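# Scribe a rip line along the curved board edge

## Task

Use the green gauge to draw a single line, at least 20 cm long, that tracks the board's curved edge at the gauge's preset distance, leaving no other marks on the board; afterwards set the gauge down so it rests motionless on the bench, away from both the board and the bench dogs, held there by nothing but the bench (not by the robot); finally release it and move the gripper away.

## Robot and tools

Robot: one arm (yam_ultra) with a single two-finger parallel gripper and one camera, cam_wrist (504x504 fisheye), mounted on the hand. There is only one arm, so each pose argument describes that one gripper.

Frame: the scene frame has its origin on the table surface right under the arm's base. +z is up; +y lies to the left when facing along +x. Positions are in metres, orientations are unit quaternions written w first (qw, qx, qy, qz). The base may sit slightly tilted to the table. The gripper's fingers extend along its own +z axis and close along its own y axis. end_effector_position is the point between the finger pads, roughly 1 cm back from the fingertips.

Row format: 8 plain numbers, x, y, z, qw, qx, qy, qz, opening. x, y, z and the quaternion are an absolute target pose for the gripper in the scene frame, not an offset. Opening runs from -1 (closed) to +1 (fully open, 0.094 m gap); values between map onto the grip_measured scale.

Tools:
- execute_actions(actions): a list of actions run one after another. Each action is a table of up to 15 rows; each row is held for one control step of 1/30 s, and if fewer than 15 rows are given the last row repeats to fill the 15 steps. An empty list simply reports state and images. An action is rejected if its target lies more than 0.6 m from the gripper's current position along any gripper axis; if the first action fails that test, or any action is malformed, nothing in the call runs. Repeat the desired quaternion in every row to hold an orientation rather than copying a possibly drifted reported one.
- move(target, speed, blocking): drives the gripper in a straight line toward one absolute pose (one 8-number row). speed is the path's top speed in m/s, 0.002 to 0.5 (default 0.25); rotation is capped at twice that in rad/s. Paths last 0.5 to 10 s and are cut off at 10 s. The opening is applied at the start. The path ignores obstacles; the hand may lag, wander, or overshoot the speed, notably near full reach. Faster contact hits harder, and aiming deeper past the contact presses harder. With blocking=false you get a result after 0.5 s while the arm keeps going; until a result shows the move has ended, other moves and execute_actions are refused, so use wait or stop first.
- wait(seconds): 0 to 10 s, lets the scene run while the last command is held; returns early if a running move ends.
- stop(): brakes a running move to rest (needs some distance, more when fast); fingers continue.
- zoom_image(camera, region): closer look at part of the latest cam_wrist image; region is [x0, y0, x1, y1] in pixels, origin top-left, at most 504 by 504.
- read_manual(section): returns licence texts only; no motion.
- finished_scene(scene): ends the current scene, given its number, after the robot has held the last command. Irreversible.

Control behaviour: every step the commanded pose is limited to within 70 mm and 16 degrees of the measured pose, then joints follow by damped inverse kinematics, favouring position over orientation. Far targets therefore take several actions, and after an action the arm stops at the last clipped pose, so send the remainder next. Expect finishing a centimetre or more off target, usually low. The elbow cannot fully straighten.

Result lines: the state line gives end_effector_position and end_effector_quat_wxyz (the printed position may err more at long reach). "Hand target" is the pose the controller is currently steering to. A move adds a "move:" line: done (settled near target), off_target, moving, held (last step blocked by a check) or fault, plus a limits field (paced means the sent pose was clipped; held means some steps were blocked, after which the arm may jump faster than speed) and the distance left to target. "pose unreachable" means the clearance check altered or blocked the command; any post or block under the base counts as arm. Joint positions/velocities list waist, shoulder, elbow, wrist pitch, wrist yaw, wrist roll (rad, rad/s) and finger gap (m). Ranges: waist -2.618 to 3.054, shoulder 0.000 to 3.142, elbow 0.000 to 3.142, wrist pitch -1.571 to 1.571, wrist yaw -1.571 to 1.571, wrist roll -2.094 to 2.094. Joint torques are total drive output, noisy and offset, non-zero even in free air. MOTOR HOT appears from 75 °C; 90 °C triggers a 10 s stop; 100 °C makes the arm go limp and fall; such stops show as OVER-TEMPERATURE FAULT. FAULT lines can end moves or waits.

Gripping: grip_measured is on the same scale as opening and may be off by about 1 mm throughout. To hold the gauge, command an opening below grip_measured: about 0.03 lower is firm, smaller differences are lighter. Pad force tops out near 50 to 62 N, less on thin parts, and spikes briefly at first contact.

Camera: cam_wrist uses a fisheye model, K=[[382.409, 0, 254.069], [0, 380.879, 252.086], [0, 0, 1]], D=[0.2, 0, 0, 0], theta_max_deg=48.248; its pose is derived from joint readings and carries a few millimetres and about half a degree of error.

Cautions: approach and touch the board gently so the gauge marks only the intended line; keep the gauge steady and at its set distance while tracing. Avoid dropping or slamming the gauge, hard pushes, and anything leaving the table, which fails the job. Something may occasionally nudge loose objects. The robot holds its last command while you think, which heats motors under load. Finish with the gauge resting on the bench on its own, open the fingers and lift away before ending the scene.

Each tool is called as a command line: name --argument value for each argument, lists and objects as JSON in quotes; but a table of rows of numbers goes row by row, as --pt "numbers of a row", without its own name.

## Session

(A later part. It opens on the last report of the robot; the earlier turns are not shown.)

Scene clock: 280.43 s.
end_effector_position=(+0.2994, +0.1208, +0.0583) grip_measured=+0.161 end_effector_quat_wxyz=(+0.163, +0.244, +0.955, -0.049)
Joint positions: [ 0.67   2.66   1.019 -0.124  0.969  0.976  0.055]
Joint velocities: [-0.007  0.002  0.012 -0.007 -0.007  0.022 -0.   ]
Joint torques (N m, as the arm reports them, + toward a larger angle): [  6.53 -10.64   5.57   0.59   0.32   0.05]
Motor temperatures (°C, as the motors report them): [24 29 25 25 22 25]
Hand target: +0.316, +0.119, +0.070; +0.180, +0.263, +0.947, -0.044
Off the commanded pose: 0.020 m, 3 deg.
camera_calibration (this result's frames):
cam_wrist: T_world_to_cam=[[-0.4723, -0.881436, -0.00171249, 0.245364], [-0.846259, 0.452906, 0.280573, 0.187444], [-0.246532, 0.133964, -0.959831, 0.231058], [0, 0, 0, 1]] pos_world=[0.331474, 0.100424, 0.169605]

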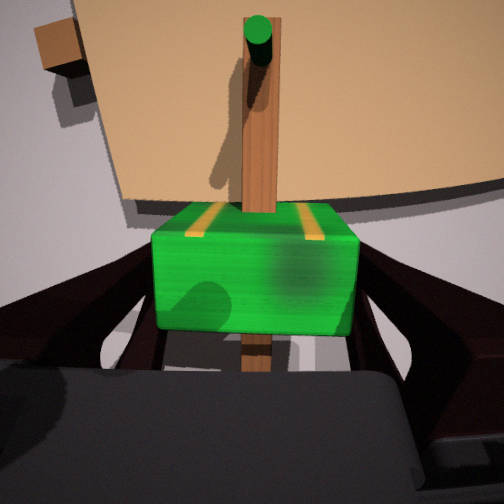

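execute_actions --actions '[[[0.316,0.120,0.069,0.18,0.235,0.954,-0.042,0.08]],[[0.316,0.120,0.067,0.18,0.22,0.958,-0.04,0.08]],[[0.3133,0.1135,0.066,0.18,0.215,0.959,-0.04,0.08]],[[0.311,0.1085,0.066,0.18,0.21,0.96,-0.039,0.08]],[[0.3086,0.1034,0.066,0.18,0.206,0.961,-0.038,0.08]]]'

zoom_image --camera "cam_wrist" --region '[100,0,400,260]'

Scene clock: 288.50 s.
end_effector_position=(+0.2952, +0.1111, +0.0560) grip_measured=+0.161 end_effector_quat_wxyz=(+0.153, +0.191, +0.969, -0.032)
Joint positions: [ 0.63   2.595  0.924 -0.006  0.925  0.778  0.055]
Joint velocities: [-0.017 -0.007 -0.017 -0.022 -0.11   0.022 -0.   ]
Joint torques (N m, as the arm reports them, + toward a larger angle): [  6.24 -10.42   2.74   1.09   0.5   -0.15]
Motor temperatures (°C, as the motors report them): [24 30 25 24 22 25]
Hand target: +0.308, +0.103, +0.066; +0.179, +0.207, +0.961, -0.039
Off the commanded pose: 0.018 m, 4 deg.
camera_calibration (this result's frames):
cam_wrist: T_world_to_cam=[[-0.369428, -0.929169, -0.0129678, 0.210468], [-0.886041, 0.348005, 0.306307, 0.210929], [-0.280098, 0.124648, -0.951845, 0.239624], [0, 0, 0, 1]] pos_world=[0.331762, 0.0922872, 0.166205]

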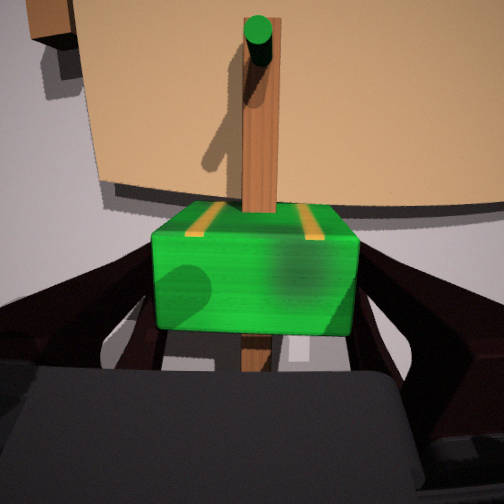

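Region (100, 0, 400, 260) of cam_wrist's 504x504 image, scaled by 1.680, with more detail than that image has; it fills the top 437 rows of this view, and the rest is white.

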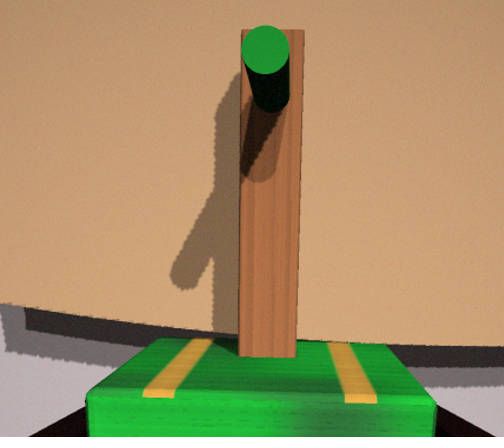

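execute_actions --actions '[[[0.311,0.1085,0.066,0.19,0.234,0.953,-0.044,0.08]],[[0.311,0.1085,0.062,0.19,0.234,0.953,-0.044,0.08]],[[0.311,0.1085,0.058,0.19,0.234,0.953,-0.044,0.08]],[[0.3086,0.1034,0.056,0.19,0.23,0.954,-0.043,0.08]],[[0.3063,0.0983,0.056,0.19,0.226,0.955,-0.042,0.08]]]'

zoom_image --camera "cam_wrist" --region '[100,0,400,260]'

Scene clock: 295.77 s.
end_effector_position=(+0.2941, +0.1092, +0.0496) grip_measured=+0.161 end_effector_quat_wxyz=(+0.168, +0.208, +0.963, -0.032)
Joint positions: [0.621 2.613 0.888 0.098 0.947 0.769 0.055]
Joint velocities: [-0.017  0.017 -0.017 -0.051  0.037 -0.007  0.   ]
Joint torques (N m, as the arm reports them, + toward a larger angle): [ 5.03 -9.89  2.53  1.17  0.53 -0.2 ]
Motor temperatures (°C, as the motors report them): [24 29 25 25 22 25]
Hand target: +0.306, +0.098, +0.056; +0.189, +0.226, +0.955, -0.043
Off the commanded pose: 0.018 m, 4 deg.
camera_calibration (this result's frames):
cam_wrist: T_world_to_cam=[[-0.400302, -0.916057, -0.024456, 0.216319], [-0.883087, 0.378491, 0.27731, 0.209774], [-0.244776, 0.132605, -0.960469, 0.222659], [0, 0, 0, 1]] pos_world=[0.326344, 0.0892375, 0.160975]

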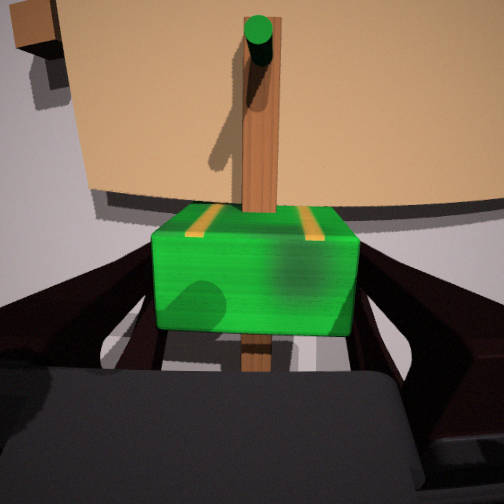

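Region (100, 0, 400, 260) of cam_wrist's 504x504 image, scaled by 1.680, with more detail than that image has; it fills the top 437 rows of this view, and the rest is white.

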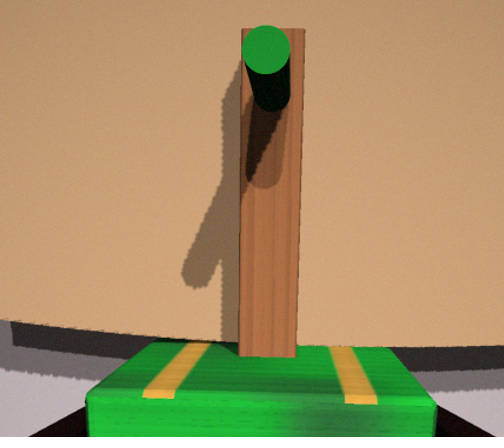

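execute_actions --actions '[[[0.3063,0.0983,0.055,0.185,0.25,0.949,-0.046,0.08]],[[0.3041,0.0932,0.055,0.185,0.245,0.951,-0.045,0.08]],[[0.3019,0.0881,0.055,0.185,0.241,0.952,-0.044,0.08]],[[0.2997,0.0829,0.055,0.185,0.237,0.953,-0.043,0.08]]]'

zoom_image --camera "cam_wrist" --region '[100,0,400,260]'

Scene clock: 300.83 s.
end_effector_position=(+0.2914, +0.1015, +0.0504) grip_measured=+0.161 end_effector_quat_wxyz=(+0.165, +0.218, +0.962, -0.016)
Joint positions: [0.597 2.569 0.832 0.154 0.921 0.743 0.055]
Joint velocities: [ 0.017  0.012 -0.027  0.022 -0.007 -0.007 -0.001]
Joint torques (N m, as the arm reports them, + toward a larger angle): [ 4.49 -9.54  1.98  1.01  0.73 -0.05]
Motor temperatures (°C, as the motors report them): [24 29 25 25 22 25]
Hand target: +0.299, +0.083, +0.055; +0.184, +0.237, +0.953, -0.044
Off the commanded pose: 0.021 m, 5 deg.
camera_calibration (this result's frames):
cam_wrist: T_world_to_cam=[[-0.413842, -0.908623, -0.0560233, 0.213045], [-0.877744, 0.38194, 0.289288, 0.207572], [-0.241456, 0.168893, -0.955601, 0.218852], [0, 0, 0, 1]] pos_world=[0.323205, 0.0773345, 0.161023]

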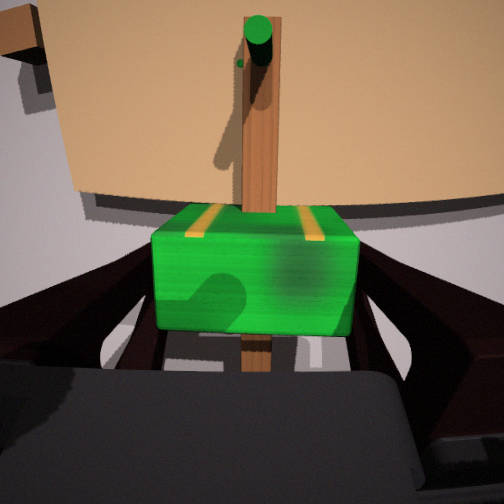

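Region (100, 0, 400, 260) of cam_wrist's 504x504 image, scaled by 1.680, with more detail than that image has; it fills the top 437 rows of this view, and the rest is white.

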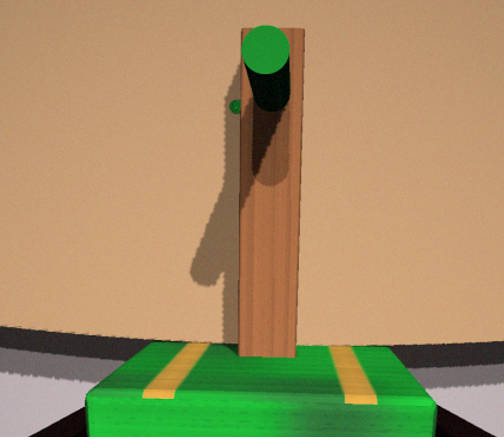

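execute_actions --actions '[[[0.2976,0.0777,0.056,0.185,0.233,0.954,-0.05,0.08]],[[0.2955,0.0726,0.056,0.185,0.229,0.955,-0.05,0.08]],[[0.2935,0.0674,0.056,0.185,0.225,0.956,-0.049,0.08]],[[0.2915,0.0621,0.056,0.185,0.221,0.957,-0.048,0.08]],[[0.2896,0.0569,0.056,0.185,0.216,0.958,-0.047,0.08]]]'

Scene clock: 307.80 s.
end_effector_position=(+0.2795, +0.0744, +0.0500) grip_measured=+0.161 end_effector_quat_wxyz=(+0.162, +0.192, +0.968, -0.022)
Joint positions: [0.542 2.481 0.708 0.255 0.919 0.605 0.055]
Joint velocities: [-0.017 -0.002 -0.022  0.007 -0.007 -0.007  0.   ]
Joint torques (N m, as the arm reports them, + toward a larger angle): [ 4.56 -8.98  1.86  1.15  0.7  -0.04]
Motor temperatures (°C, as the motors report them): [24 29 25 25 23 25]
Hand target: +0.288, +0.057, +0.056; +0.184, +0.216, +0.958, -0.048
Off the commanded pose: 0.021 m, 5 deg.
camera_calibration (this result's frames):
cam_wrist: T_world_to_cam=[[-0.367996, -0.92912, -0.0362667, 0.171213], [-0.893098, 0.342336, 0.29186, 0.214754], [-0.258758, 0.139793, -0.955773, 0.227182], [0, 0, 0, 1]] pos_world=[0.313587, 0.0538013, 0.160665]

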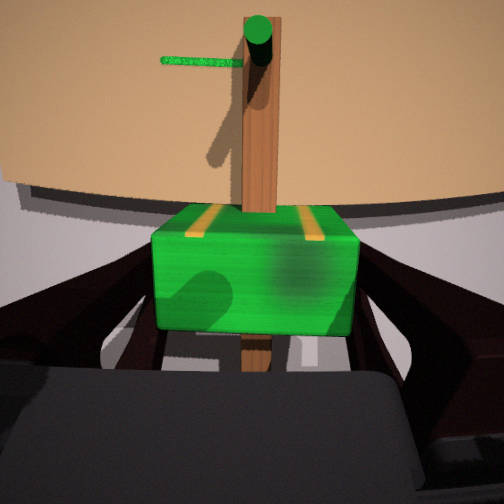

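execute_actions --actions '[[[0.2887,0.0516,0.056,0.185,0.215,0.958,-0.047,0.08]],[[0.2869,0.0464,0.056,0.185,0.212,0.959,-0.046,0.08]],[[0.2851,0.0411,0.056,0.185,0.208,0.96,-0.045,0.08]],[[0.2833,0.0358,0.056,0.185,0.204,0.96,-0.044,0.08]],[[0.2816,0.0305,0.056,0.185,0.2,0.961,-0.044,0.08]],[[0.28,0.0251,0.056,0.185,0.196,0.962,-0.043,0.08]]]'

zoom_image --camera "cam_wrist" --region '[0,0,400,260]'

Scene clock: 314.67 s.
end_effector_position=(+0.2683, +0.0429, +0.0498) grip_measured=+0.161 end_effector_quat_wxyz=(+0.162, +0.164, +0.973, -0.017)
Joint positions: [0.456 2.364 0.562 0.401 0.893 0.405 0.055]
Joint velocities: [-0.012 -0.022 -0.012  0.007 -0.037 -0.066 -0.   ]
Joint torques (N m, as the arm reports them, + toward a larger angle): [ 4.19 -8.2   1.75  1.36  0.65 -0.04]
Motor temperatures (°C, as the motors report them): [24 29 25 25 23 25]
Hand target: +0.279, +0.025, +0.056; +0.184, +0.196, +0.962, -0.044
Off the commanded pose: 0.022 m, 6 deg.
camera_calibration (this result's frames):
cam_wrist: T_world_to_cam=[[-0.314338, -0.948652, -0.0353605, 0.124196], [-0.910435, 0.290706, 0.294276, 0.222291], [-0.268886, 0.124696, -0.955066, 0.231844], [0, 0, 0, 1]] pos_world=[0.303761, 0.0242875, 0.160403]

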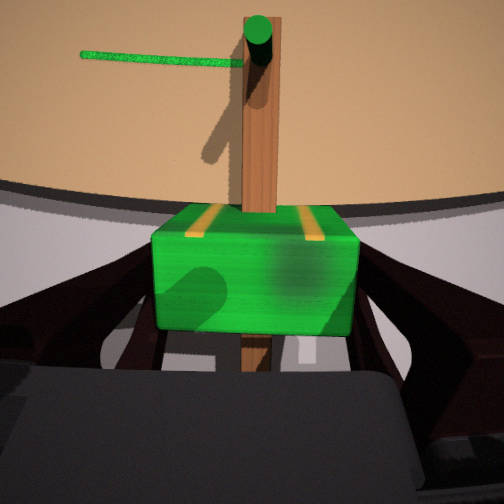

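Region (0, 0, 400, 260) of cam_wrist's 504x504 image, scaled by 1.260, with more detail than that image has; it fills the top 328 rows of this view, and the rest is white.

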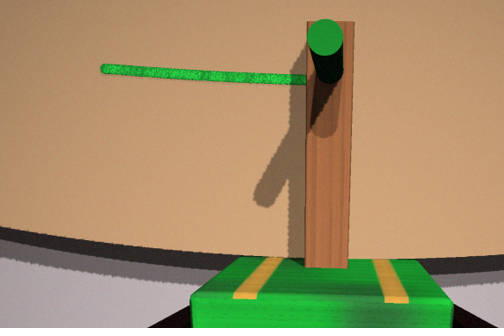

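execute_actions --actions '[[[0.2784,0.0198,0.056,0.185,0.198,0.962,-0.043,0.08]],[[0.2768,0.0144,0.056,0.185,0.196,0.962,-0.043,0.08]],[[0.2753,0.009,0.056,0.185,0.192,0.963,-0.042,0.08]],[[0.2738,0.0036,0.056,0.185,0.188,0.964,-0.041,0.08]],[[0.2724,-0.0018,0.056,0.185,0.183,0.965,-0.04,0.08]],[[0.271,-0.0072,0.056,0.185,0.179,0.965,-0.04,0.08]],[[0.2697,-0.0126,0.056,0.185,0.175,0.966,-0.039,0.08]]]'

Scene clock: 321.87 s.
end_effector_position=(+0.2566, +0.0034, +0.0495) grip_measured=+0.161 end_effector_quat_wxyz=(+0.161, +0.137, +0.977, -0.018)
Joint positions: [0.333 2.218 0.419 0.543 0.856 0.163 0.055]
Joint velocities: [ 0.002  0.002 -0.012 -0.051 -0.066 -0.037 -0.   ]
Joint torques (N m, as the arm reports them, + toward a larger angle): [ 4.03 -7.44  1.54  1.54  0.49  0.  ]
Motor temperatures (°C, as the motors report them): [24 29 25 25 23 25]
Hand target: +0.268, -0.013, +0.056; +0.184, +0.175, +0.966, -0.040
Off the commanded pose: 0.022 m, 6 deg.
camera_calibration (this result's frames):
cam_wrist: T_world_to_cam=[[-0.262783, -0.964548, -0.0243307, 0.0693167], [-0.923795, 0.244242, 0.29487, 0.226769], [-0.278474, 0.0999636, -0.955227, 0.23583], [0, 0, 0, 1]] pos_world=[0.293376, -0.0121017, 0.16009]

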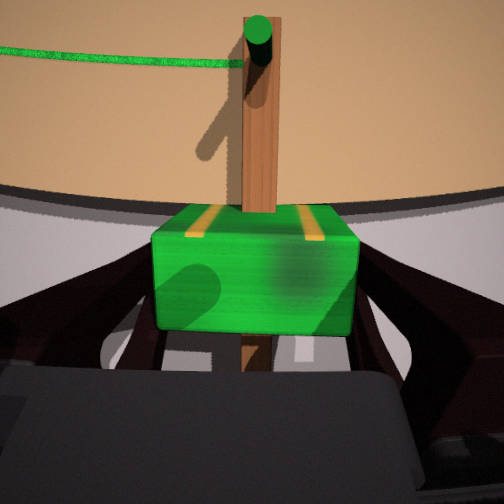

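execute_actions --actions '[[[0.2684,-0.018,0.056,0.185,0.172,0.967,-0.038,0.08]],[[0.2672,-0.0235,0.056,0.185,0.168,0.967,-0.037,0.08]],[[0.266,-0.0289,0.056,0.185,0.164,0.968,-0.037,0.08]],[[0.2648,-0.0344,0.056,0.185,0.16,0.969,-0.036,0.08]],[[0.2638,-0.0399,0.056,0.185,0.156,0.97,-0.035,0.08]],[[0.2627,-0.0454,0.056,0.185,0.151,0.97,-0.034,0.08]],[[0.2617,-0.0509,0.056,0.185,0.147,0.971,-0.033,0.08]]]'

Scene clock: 329.67 s.
end_effector_position=(+0.2478, -0.0355, +0.0496) grip_measured=+0.161 end_effector_quat_wxyz=(+0.160, +0.108, +0.981, -0.015)
Joint positions: [ 0.186  2.042  0.316  0.612  0.784 -0.091  0.055]
Joint velocities: [-0.032 -0.002  0.012  0.007 -0.007  0.007 -0.   ]
Joint torques (N m, as the arm reports them, + toward a larger angle): [ 3.65 -6.78  1.36  1.66  0.29  0.02]
Motor temperatures (°C, as the motors report them): [24 28 24 25 23 25]
Hand target: +0.260, -0.051, +0.056; +0.184, +0.147, +0.971, -0.034
Off the commanded pose: 0.022 m, 6 deg.
camera_calibration (this result's frames):
cam_wrist: T_world_to_cam=[[-0.204975, -0.978531, -0.0215111, 0.0145371], [-0.93555, 0.189418, 0.298104, 0.228989], [-0.28763, 0.0812286, -0.954291, 0.238923], [0, 0, 0, 1]] pos_world=[0.285931, -0.048557, 0.160052]

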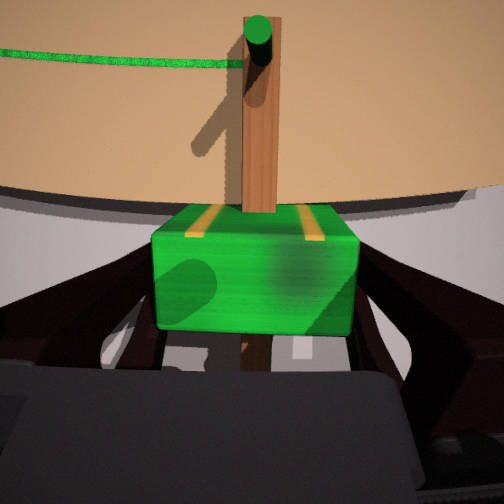

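execute_actions --actions '[[[0.2603,-0.0564,0.056,0.185,0.142,0.972,-0.032,0.08]],[[0.2594,-0.0619,0.056,0.185,0.138,0.972,-0.031,0.08]],[[0.2585,-0.0674,0.056,0.185,0.133,0.973,-0.031,0.08]],[[0.2577,-0.0729,0.056,0.185,0.129,0.974,-0.03,0.08]],[[0.257,-0.0785,0.056,0.185,0.124,0.974,-0.029,0.08]],[[0.2563,-0.084,0.056,0.185,0.12,0.975,-0.028,0.08]],[[0.2556,-0.0896,0.056,0.185,0.116,0.975,-0.027,0.08]]]'

Scene clock: 339.80 s.
end_effector_position=(+0.2418, -0.0733, +0.0499) grip_measured=+0.161 end_effector_quat_wxyz=(+0.161, +0.079, +0.984, -0.007)
Joint positions: [ 0.025  1.841  0.264  0.582  0.681 -0.329  0.055]
Joint velocities: [-0.002 -0.002  0.012 -0.007  0.066  0.007  0.   ]
Joint torques (N m, as the arm reports them, + toward a larger angle): [ 3.18 -6.53  1.73  1.58  0.15  0.05]
Motor temperatures (°C, as the motors report them): [24 28 24 26 22 25]
Hand target: +0.254, -0.090, +0.056; +0.184, +0.116, +0.976, -0.028
Off the commanded pose: 0.022 m, 6 deg.
camera_calibration (this result's frames):
cam_wrist: T_world_to_cam=[[-0.146869, -0.988798, -0.0265994, -0.0382341], [-0.945403, 0.132412, 0.297793, 0.228613], [-0.290936, 0.0688837, -0.95426, 0.240471], [0, 0, 0, 1]] pos_world=[0.280478, -0.0846416, 0.160375]

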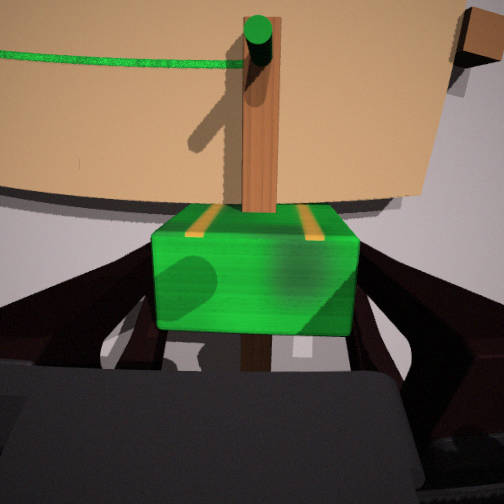

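execute_actions --actions '[[[0.255,-0.0951,0.056,0.185,0.111,0.976,-0.026,0.08]],[[0.2544,-0.1007,0.056,0.185,0.107,0.977,-0.025,0.08]],[[0.2539,-0.1062,0.056,0.185,0.102,0.977,-0.024,0.08]],[[0.2535,-0.1118,0.056,0.185,0.098,0.978,-0.024,0.08]],[[0.2531,-0.1174,0.056,0.185,0.094,0.978,-0.023,0.08]],[[0.2527,-0.1229,0.056,0.185,0.089,0.978,-0.022,0.08]],[[0.2524,-0.127,0.056,0.185,0.086,0.979,-0.022,0.08]]]'

Scene clock: 347.40 s.
end_effector_position=(+0.2368, -0.1103, +0.0502) grip_measured=+0.161 end_effector_quat_wxyz=(+0.161, +0.056, +0.985, -0.004)
Joint positions: [-0.129  1.651  0.264  0.477  0.578 -0.524  0.055]
Joint velocities: [-0.007  0.002 -0.027 -0.022 -0.037  0.095  0.   ]
Joint torques (N m, as the arm reports them, + toward a larger angle): [ 2.75 -6.27  3.08  1.34  0.    0.03]
Motor temperatures (°C, as the motors report them): [24 28 24 26 22 25]
Hand target: +0.251, -0.128, +0.057; +0.185, +0.086, +0.979, -0.023
Off the commanded pose: 0.024 m, 5 deg.
camera_calibration (this result's frames):
cam_wrist: T_world_to_cam=[[-0.100585, -0.994575, -0.0265268, -0.087121], [-0.950728, 0.0882237, 0.297208, 0.22514], [-0.293255, 0.0551144, -0.954444, 0.240894], [0, 0, 0, 1]] pos_world=[0.275927, -0.119788, 0.160695]

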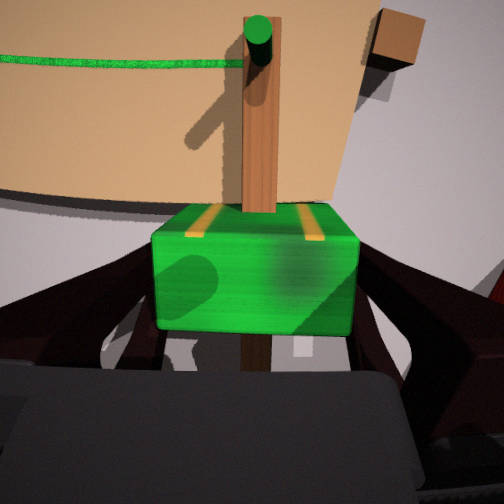

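execute_actions --actions '[[[0.25,-0.118,0.062,0.24,0.07,0.968,-0.02,0.08]],[[0.245,-0.112,0.075,0.26,0.06,0.963,-0.016,0.08]],[[0.24,-0.11,0.11,0.24,0.06,0.968,-0.016,0.08]]]'

move --target '[0.25,-0.2,0.18,0.174,0.14,0.975,-0.024,0.08]'

move --target '[0.17,-0.52,0.12,0.168,0.255,0.951,-0.045,0.08]'

move --target '[0.17,-0.52,0.062,0.168,0.255,0.951,-0.045,0.08]' --speed 0.05

Scene clock: 354.70 s.
end_effector_position=(+0.2337, -0.1077, +0.1054) grip_measured=+0.161 end_effector_quat_wxyz=(+0.238, +0.057, +0.970, -0.017)
Joint positions: [ 0.047  1.304  0.148  0.333  0.634 -0.463  0.055]
Joint velocities: [ 0.017  0.007  0.051 -0.418  0.007  0.139 -0.   ]
Joint torques (N m, as the arm reports them, + toward a larger angle): [ 3.72 -3.85  5.44  1.18 -0.1   0.04]
Motor temperatures (°C, as the motors report them): [24 28 24 26 22 25]
Hand target: +0.239, -0.109, +0.111; +0.241, +0.061, +0.969, -0.014
Off the commanded pose: 0.008 m, 0 deg.
camera_calibration (this result's frames):
cam_wrist: T_world_to_cam=[[-0.105695, -0.994369, -0.00763949, -0.08418], [-0.98419, 0.103508, 0.143725, 0.231142], [-0.142125, 0.0227096, -0.989588, 0.257377], [0, 0, 0, 1]] pos_world=[0.25517, -0.113476, 0.220834]

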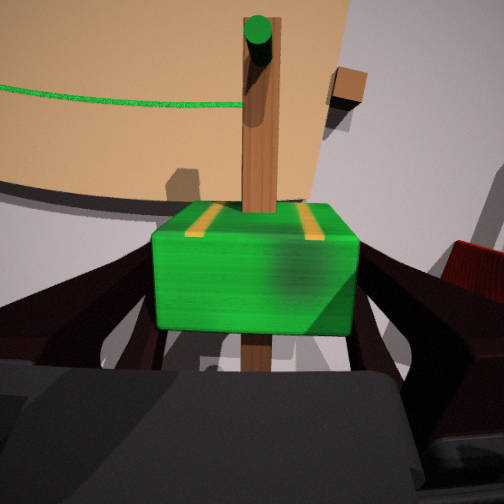

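Scene clock: 356.03 s.
end_effector_position=(+0.2395, -0.1952, +0.1756) grip_measured=+0.161 end_effector_quat_wxyz=(+0.167, +0.133, +0.977, -0.022)
Joint positions: [ 0.047  1.082  0.617 -0.509  0.732 -0.225  0.055]
Joint velocities: [-0.002 -0.002  0.007 -0.007 -0.022 -0.022 -0.   ]
Joint torques (N m, as the arm reports them, + toward a larger angle): [ 2.51 -1.9   7.6   0.93  0.01  0.04]
Motor temperatures (°C, as the motors report them): [24 28 25 26 22 25]
Hand target: +0.245, -0.201, +0.181; +0.173, +0.141, +0.974, -0.023
Off the commanded pose: 0.012 m, 1 deg.
move: off_target
camera_calibration (this result's frames):
cam_wrist: T_world_to_cam=[[-0.256744, -0.966309, -0.0181653, -0.126492], [-0.928299, 0.241328, 0.282883, 0.224959], [-0.268968, 0.0894914, -0.958982, 0.367754], [0, 0, 0, 1]] pos_world=[0.275267, -0.20943, 0.286735]

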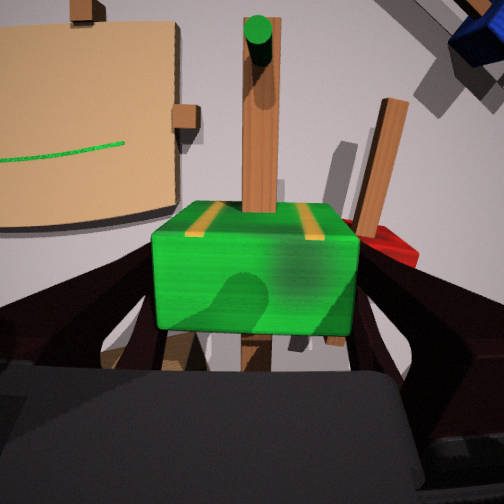

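Scene clock: 358.10 s.
end_effector_position=(+0.1601, -0.5141, +0.1193) grip_measured=+0.161 end_effector_quat_wxyz=(+0.156, +0.250, +0.954, -0.056)
Joint positions: [-1.026  1.479  1.49  -0.593  0.025 -0.818  0.055]
Joint velocities: [ 0.027  0.007  0.012  0.022 -0.081  0.022 -0.001]
Joint torques (N m, as the arm reports them, + toward a larger angle): [  1.8  -11.85   8.81   0.85  -0.26  -0.08]
Motor temperatures (°C, as the motors report them): [24 28 25 26 22 25]
Hand target: +0.164, -0.522, +0.127; +0.169, +0.246, +0.952, -0.061
Off the commanded pose: 0.012 m, 2 deg.
move: off_target
camera_calibration (this result's frames):
cam_wrist: T_world_to_cam=[[-0.48381, -0.875074, 0.0131873, -0.376605], [-0.835626, 0.466373, 0.290216, 0.34413], [-0.260111, 0.12939, -0.95687, 0.339786], [0, 0, 0, 1]] pos_world=[0.193741, -0.534015, 0.230226]

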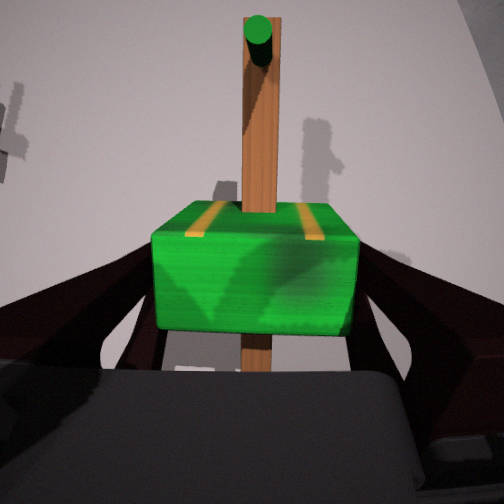

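Scene clock: 359.60 s.
end_effector_position=(+0.1670, -0.5146, +0.0577) grip_measured=+0.161 end_effector_quat_wxyz=(+0.154, +0.256, +0.954, -0.038)
Joint positions: [-1.057  1.633  1.49  -0.47  -0.012 -0.818  0.055]
Joint velocities: [-0.007  0.002 -0.007  0.066 -0.007 -0.007 -0.   ]
Joint torques (N m, as the arm reports them, + toward a larger angle): [  1.65 -12.89   6.46   0.96  -0.27  -0.04]
Motor temperatures (°C, as the motors report them): [24 28 25 26 22 25]
Hand target: +0.170, -0.522, +0.062; +0.168, +0.255, +0.951, -0.046
Off the commanded pose: 0.008 m, 2 deg.
move: done
camera_calibration (this result's frames):
cam_wrist: T_world_to_cam=[[-0.489577, -0.871694, -0.0215449, -0.368144], [-0.834423, 0.461187, 0.301736, 0.36444], [-0.253085, 0.165701, -0.953148, 0.300047], [0, 0, 0, 1]] pos_world=[0.1998, -0.538702, 0.168093]

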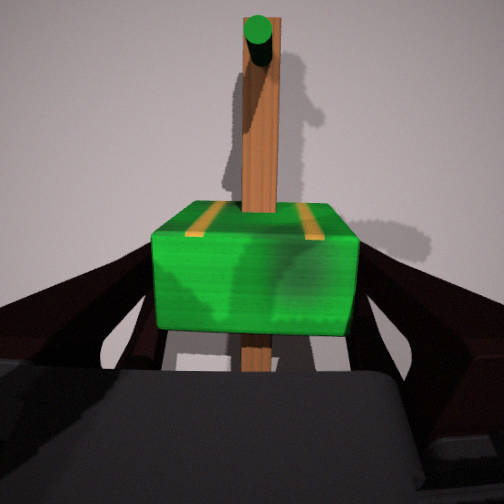

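execute_actions --actions '[[[0.17,-0.52,0.058,0.172,0.255,0.951,-0.045,0.08]],[[0.17,-0.52,0.058,0.172,0.255,0.951,-0.045,0.7]]]'

move --target '[0.14,-0.48,0.2,0.168,0.255,0.951,-0.045,0.7]'

Scene clock: 364.10 s.
end_effector_position=(+0.1685, -0.5209, +0.0593) grip_measured=+0.697 end_effector_quat_wxyz=(+0.165, +0.257, +0.951, -0.047)
Joint positions: [-1.062  1.633  1.49  -0.444 -0.027 -0.818  0.08 ]
Joint velocities: [ 0.002 -0.027 -0.017  0.037  0.037 -0.051 -0.   ]
Joint torques (N m, as the arm reports them, + toward a larger angle): [  1.68 -12.66   5.26   0.97  -0.25  -0.07]
Motor temperatures (°C, as the motors report them): [24 29 25 25 22 25]
Hand target: +0.170, -0.520, +0.058; +0.172, +0.255, +0.951, -0.045
Off the commanded pose: 0.002 m, 1 deg.
camera_calibration (this result's frames):
cam_wrist: T_world_to_cam=[[-0.494616, -0.869048, -0.0105105, -0.371308], [-0.836559, 0.472776, 0.276862, 0.375978], [-0.235637, 0.145733, -0.960852, 0.29006], [0, 0, 0, 1]] pos_world=[0.199222, -0.542709, 0.170708]

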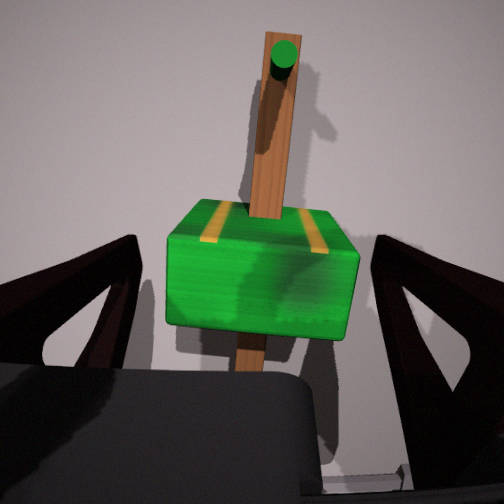

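Scene clock: 365.37 s.
end_effector_position=(+0.1368, -0.4770, +0.1942) grip_measured=+0.697 end_effector_quat_wxyz=(+0.162, +0.257, +0.952, -0.045)
Joint positions: [-1.015  1.228  1.426 -0.791  0.015 -0.79   0.08 ]
Joint velocities: [ 0.007 -0.007  0.007  0.022 -0.022  0.007 -0.001]
Joint torques (N m, as the arm reports them, + toward a larger angle): [  2.32 -11.08   7.22   0.78  -0.14   0.05]
Motor temperatures (°C, as the motors report them): [23 29 25 25 22 25]
Hand target: +0.140, -0.476, +0.200; +0.169, +0.256, +0.951, -0.044
Off the commanded pose: 0.007 m, 1 deg.
move: done
camera_calibration (this result's frames):
cam_wrist: T_world_to_cam=[[-0.494341, -0.869163, -0.0135258, -0.346945], [-0.835564, 0.470826, 0.283117, 0.289106], [-0.239707, 0.151258, -0.95899, 0.408646], [0, 0, 0, 1]] pos_world=[0.168013, -0.499481, 0.305343]

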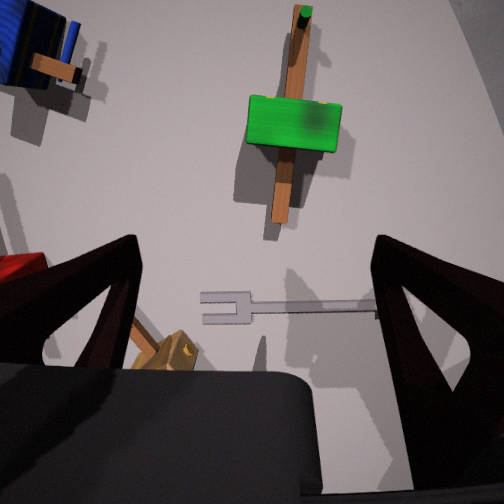

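finished_scene --scene 1

The scene is finished: the task was done.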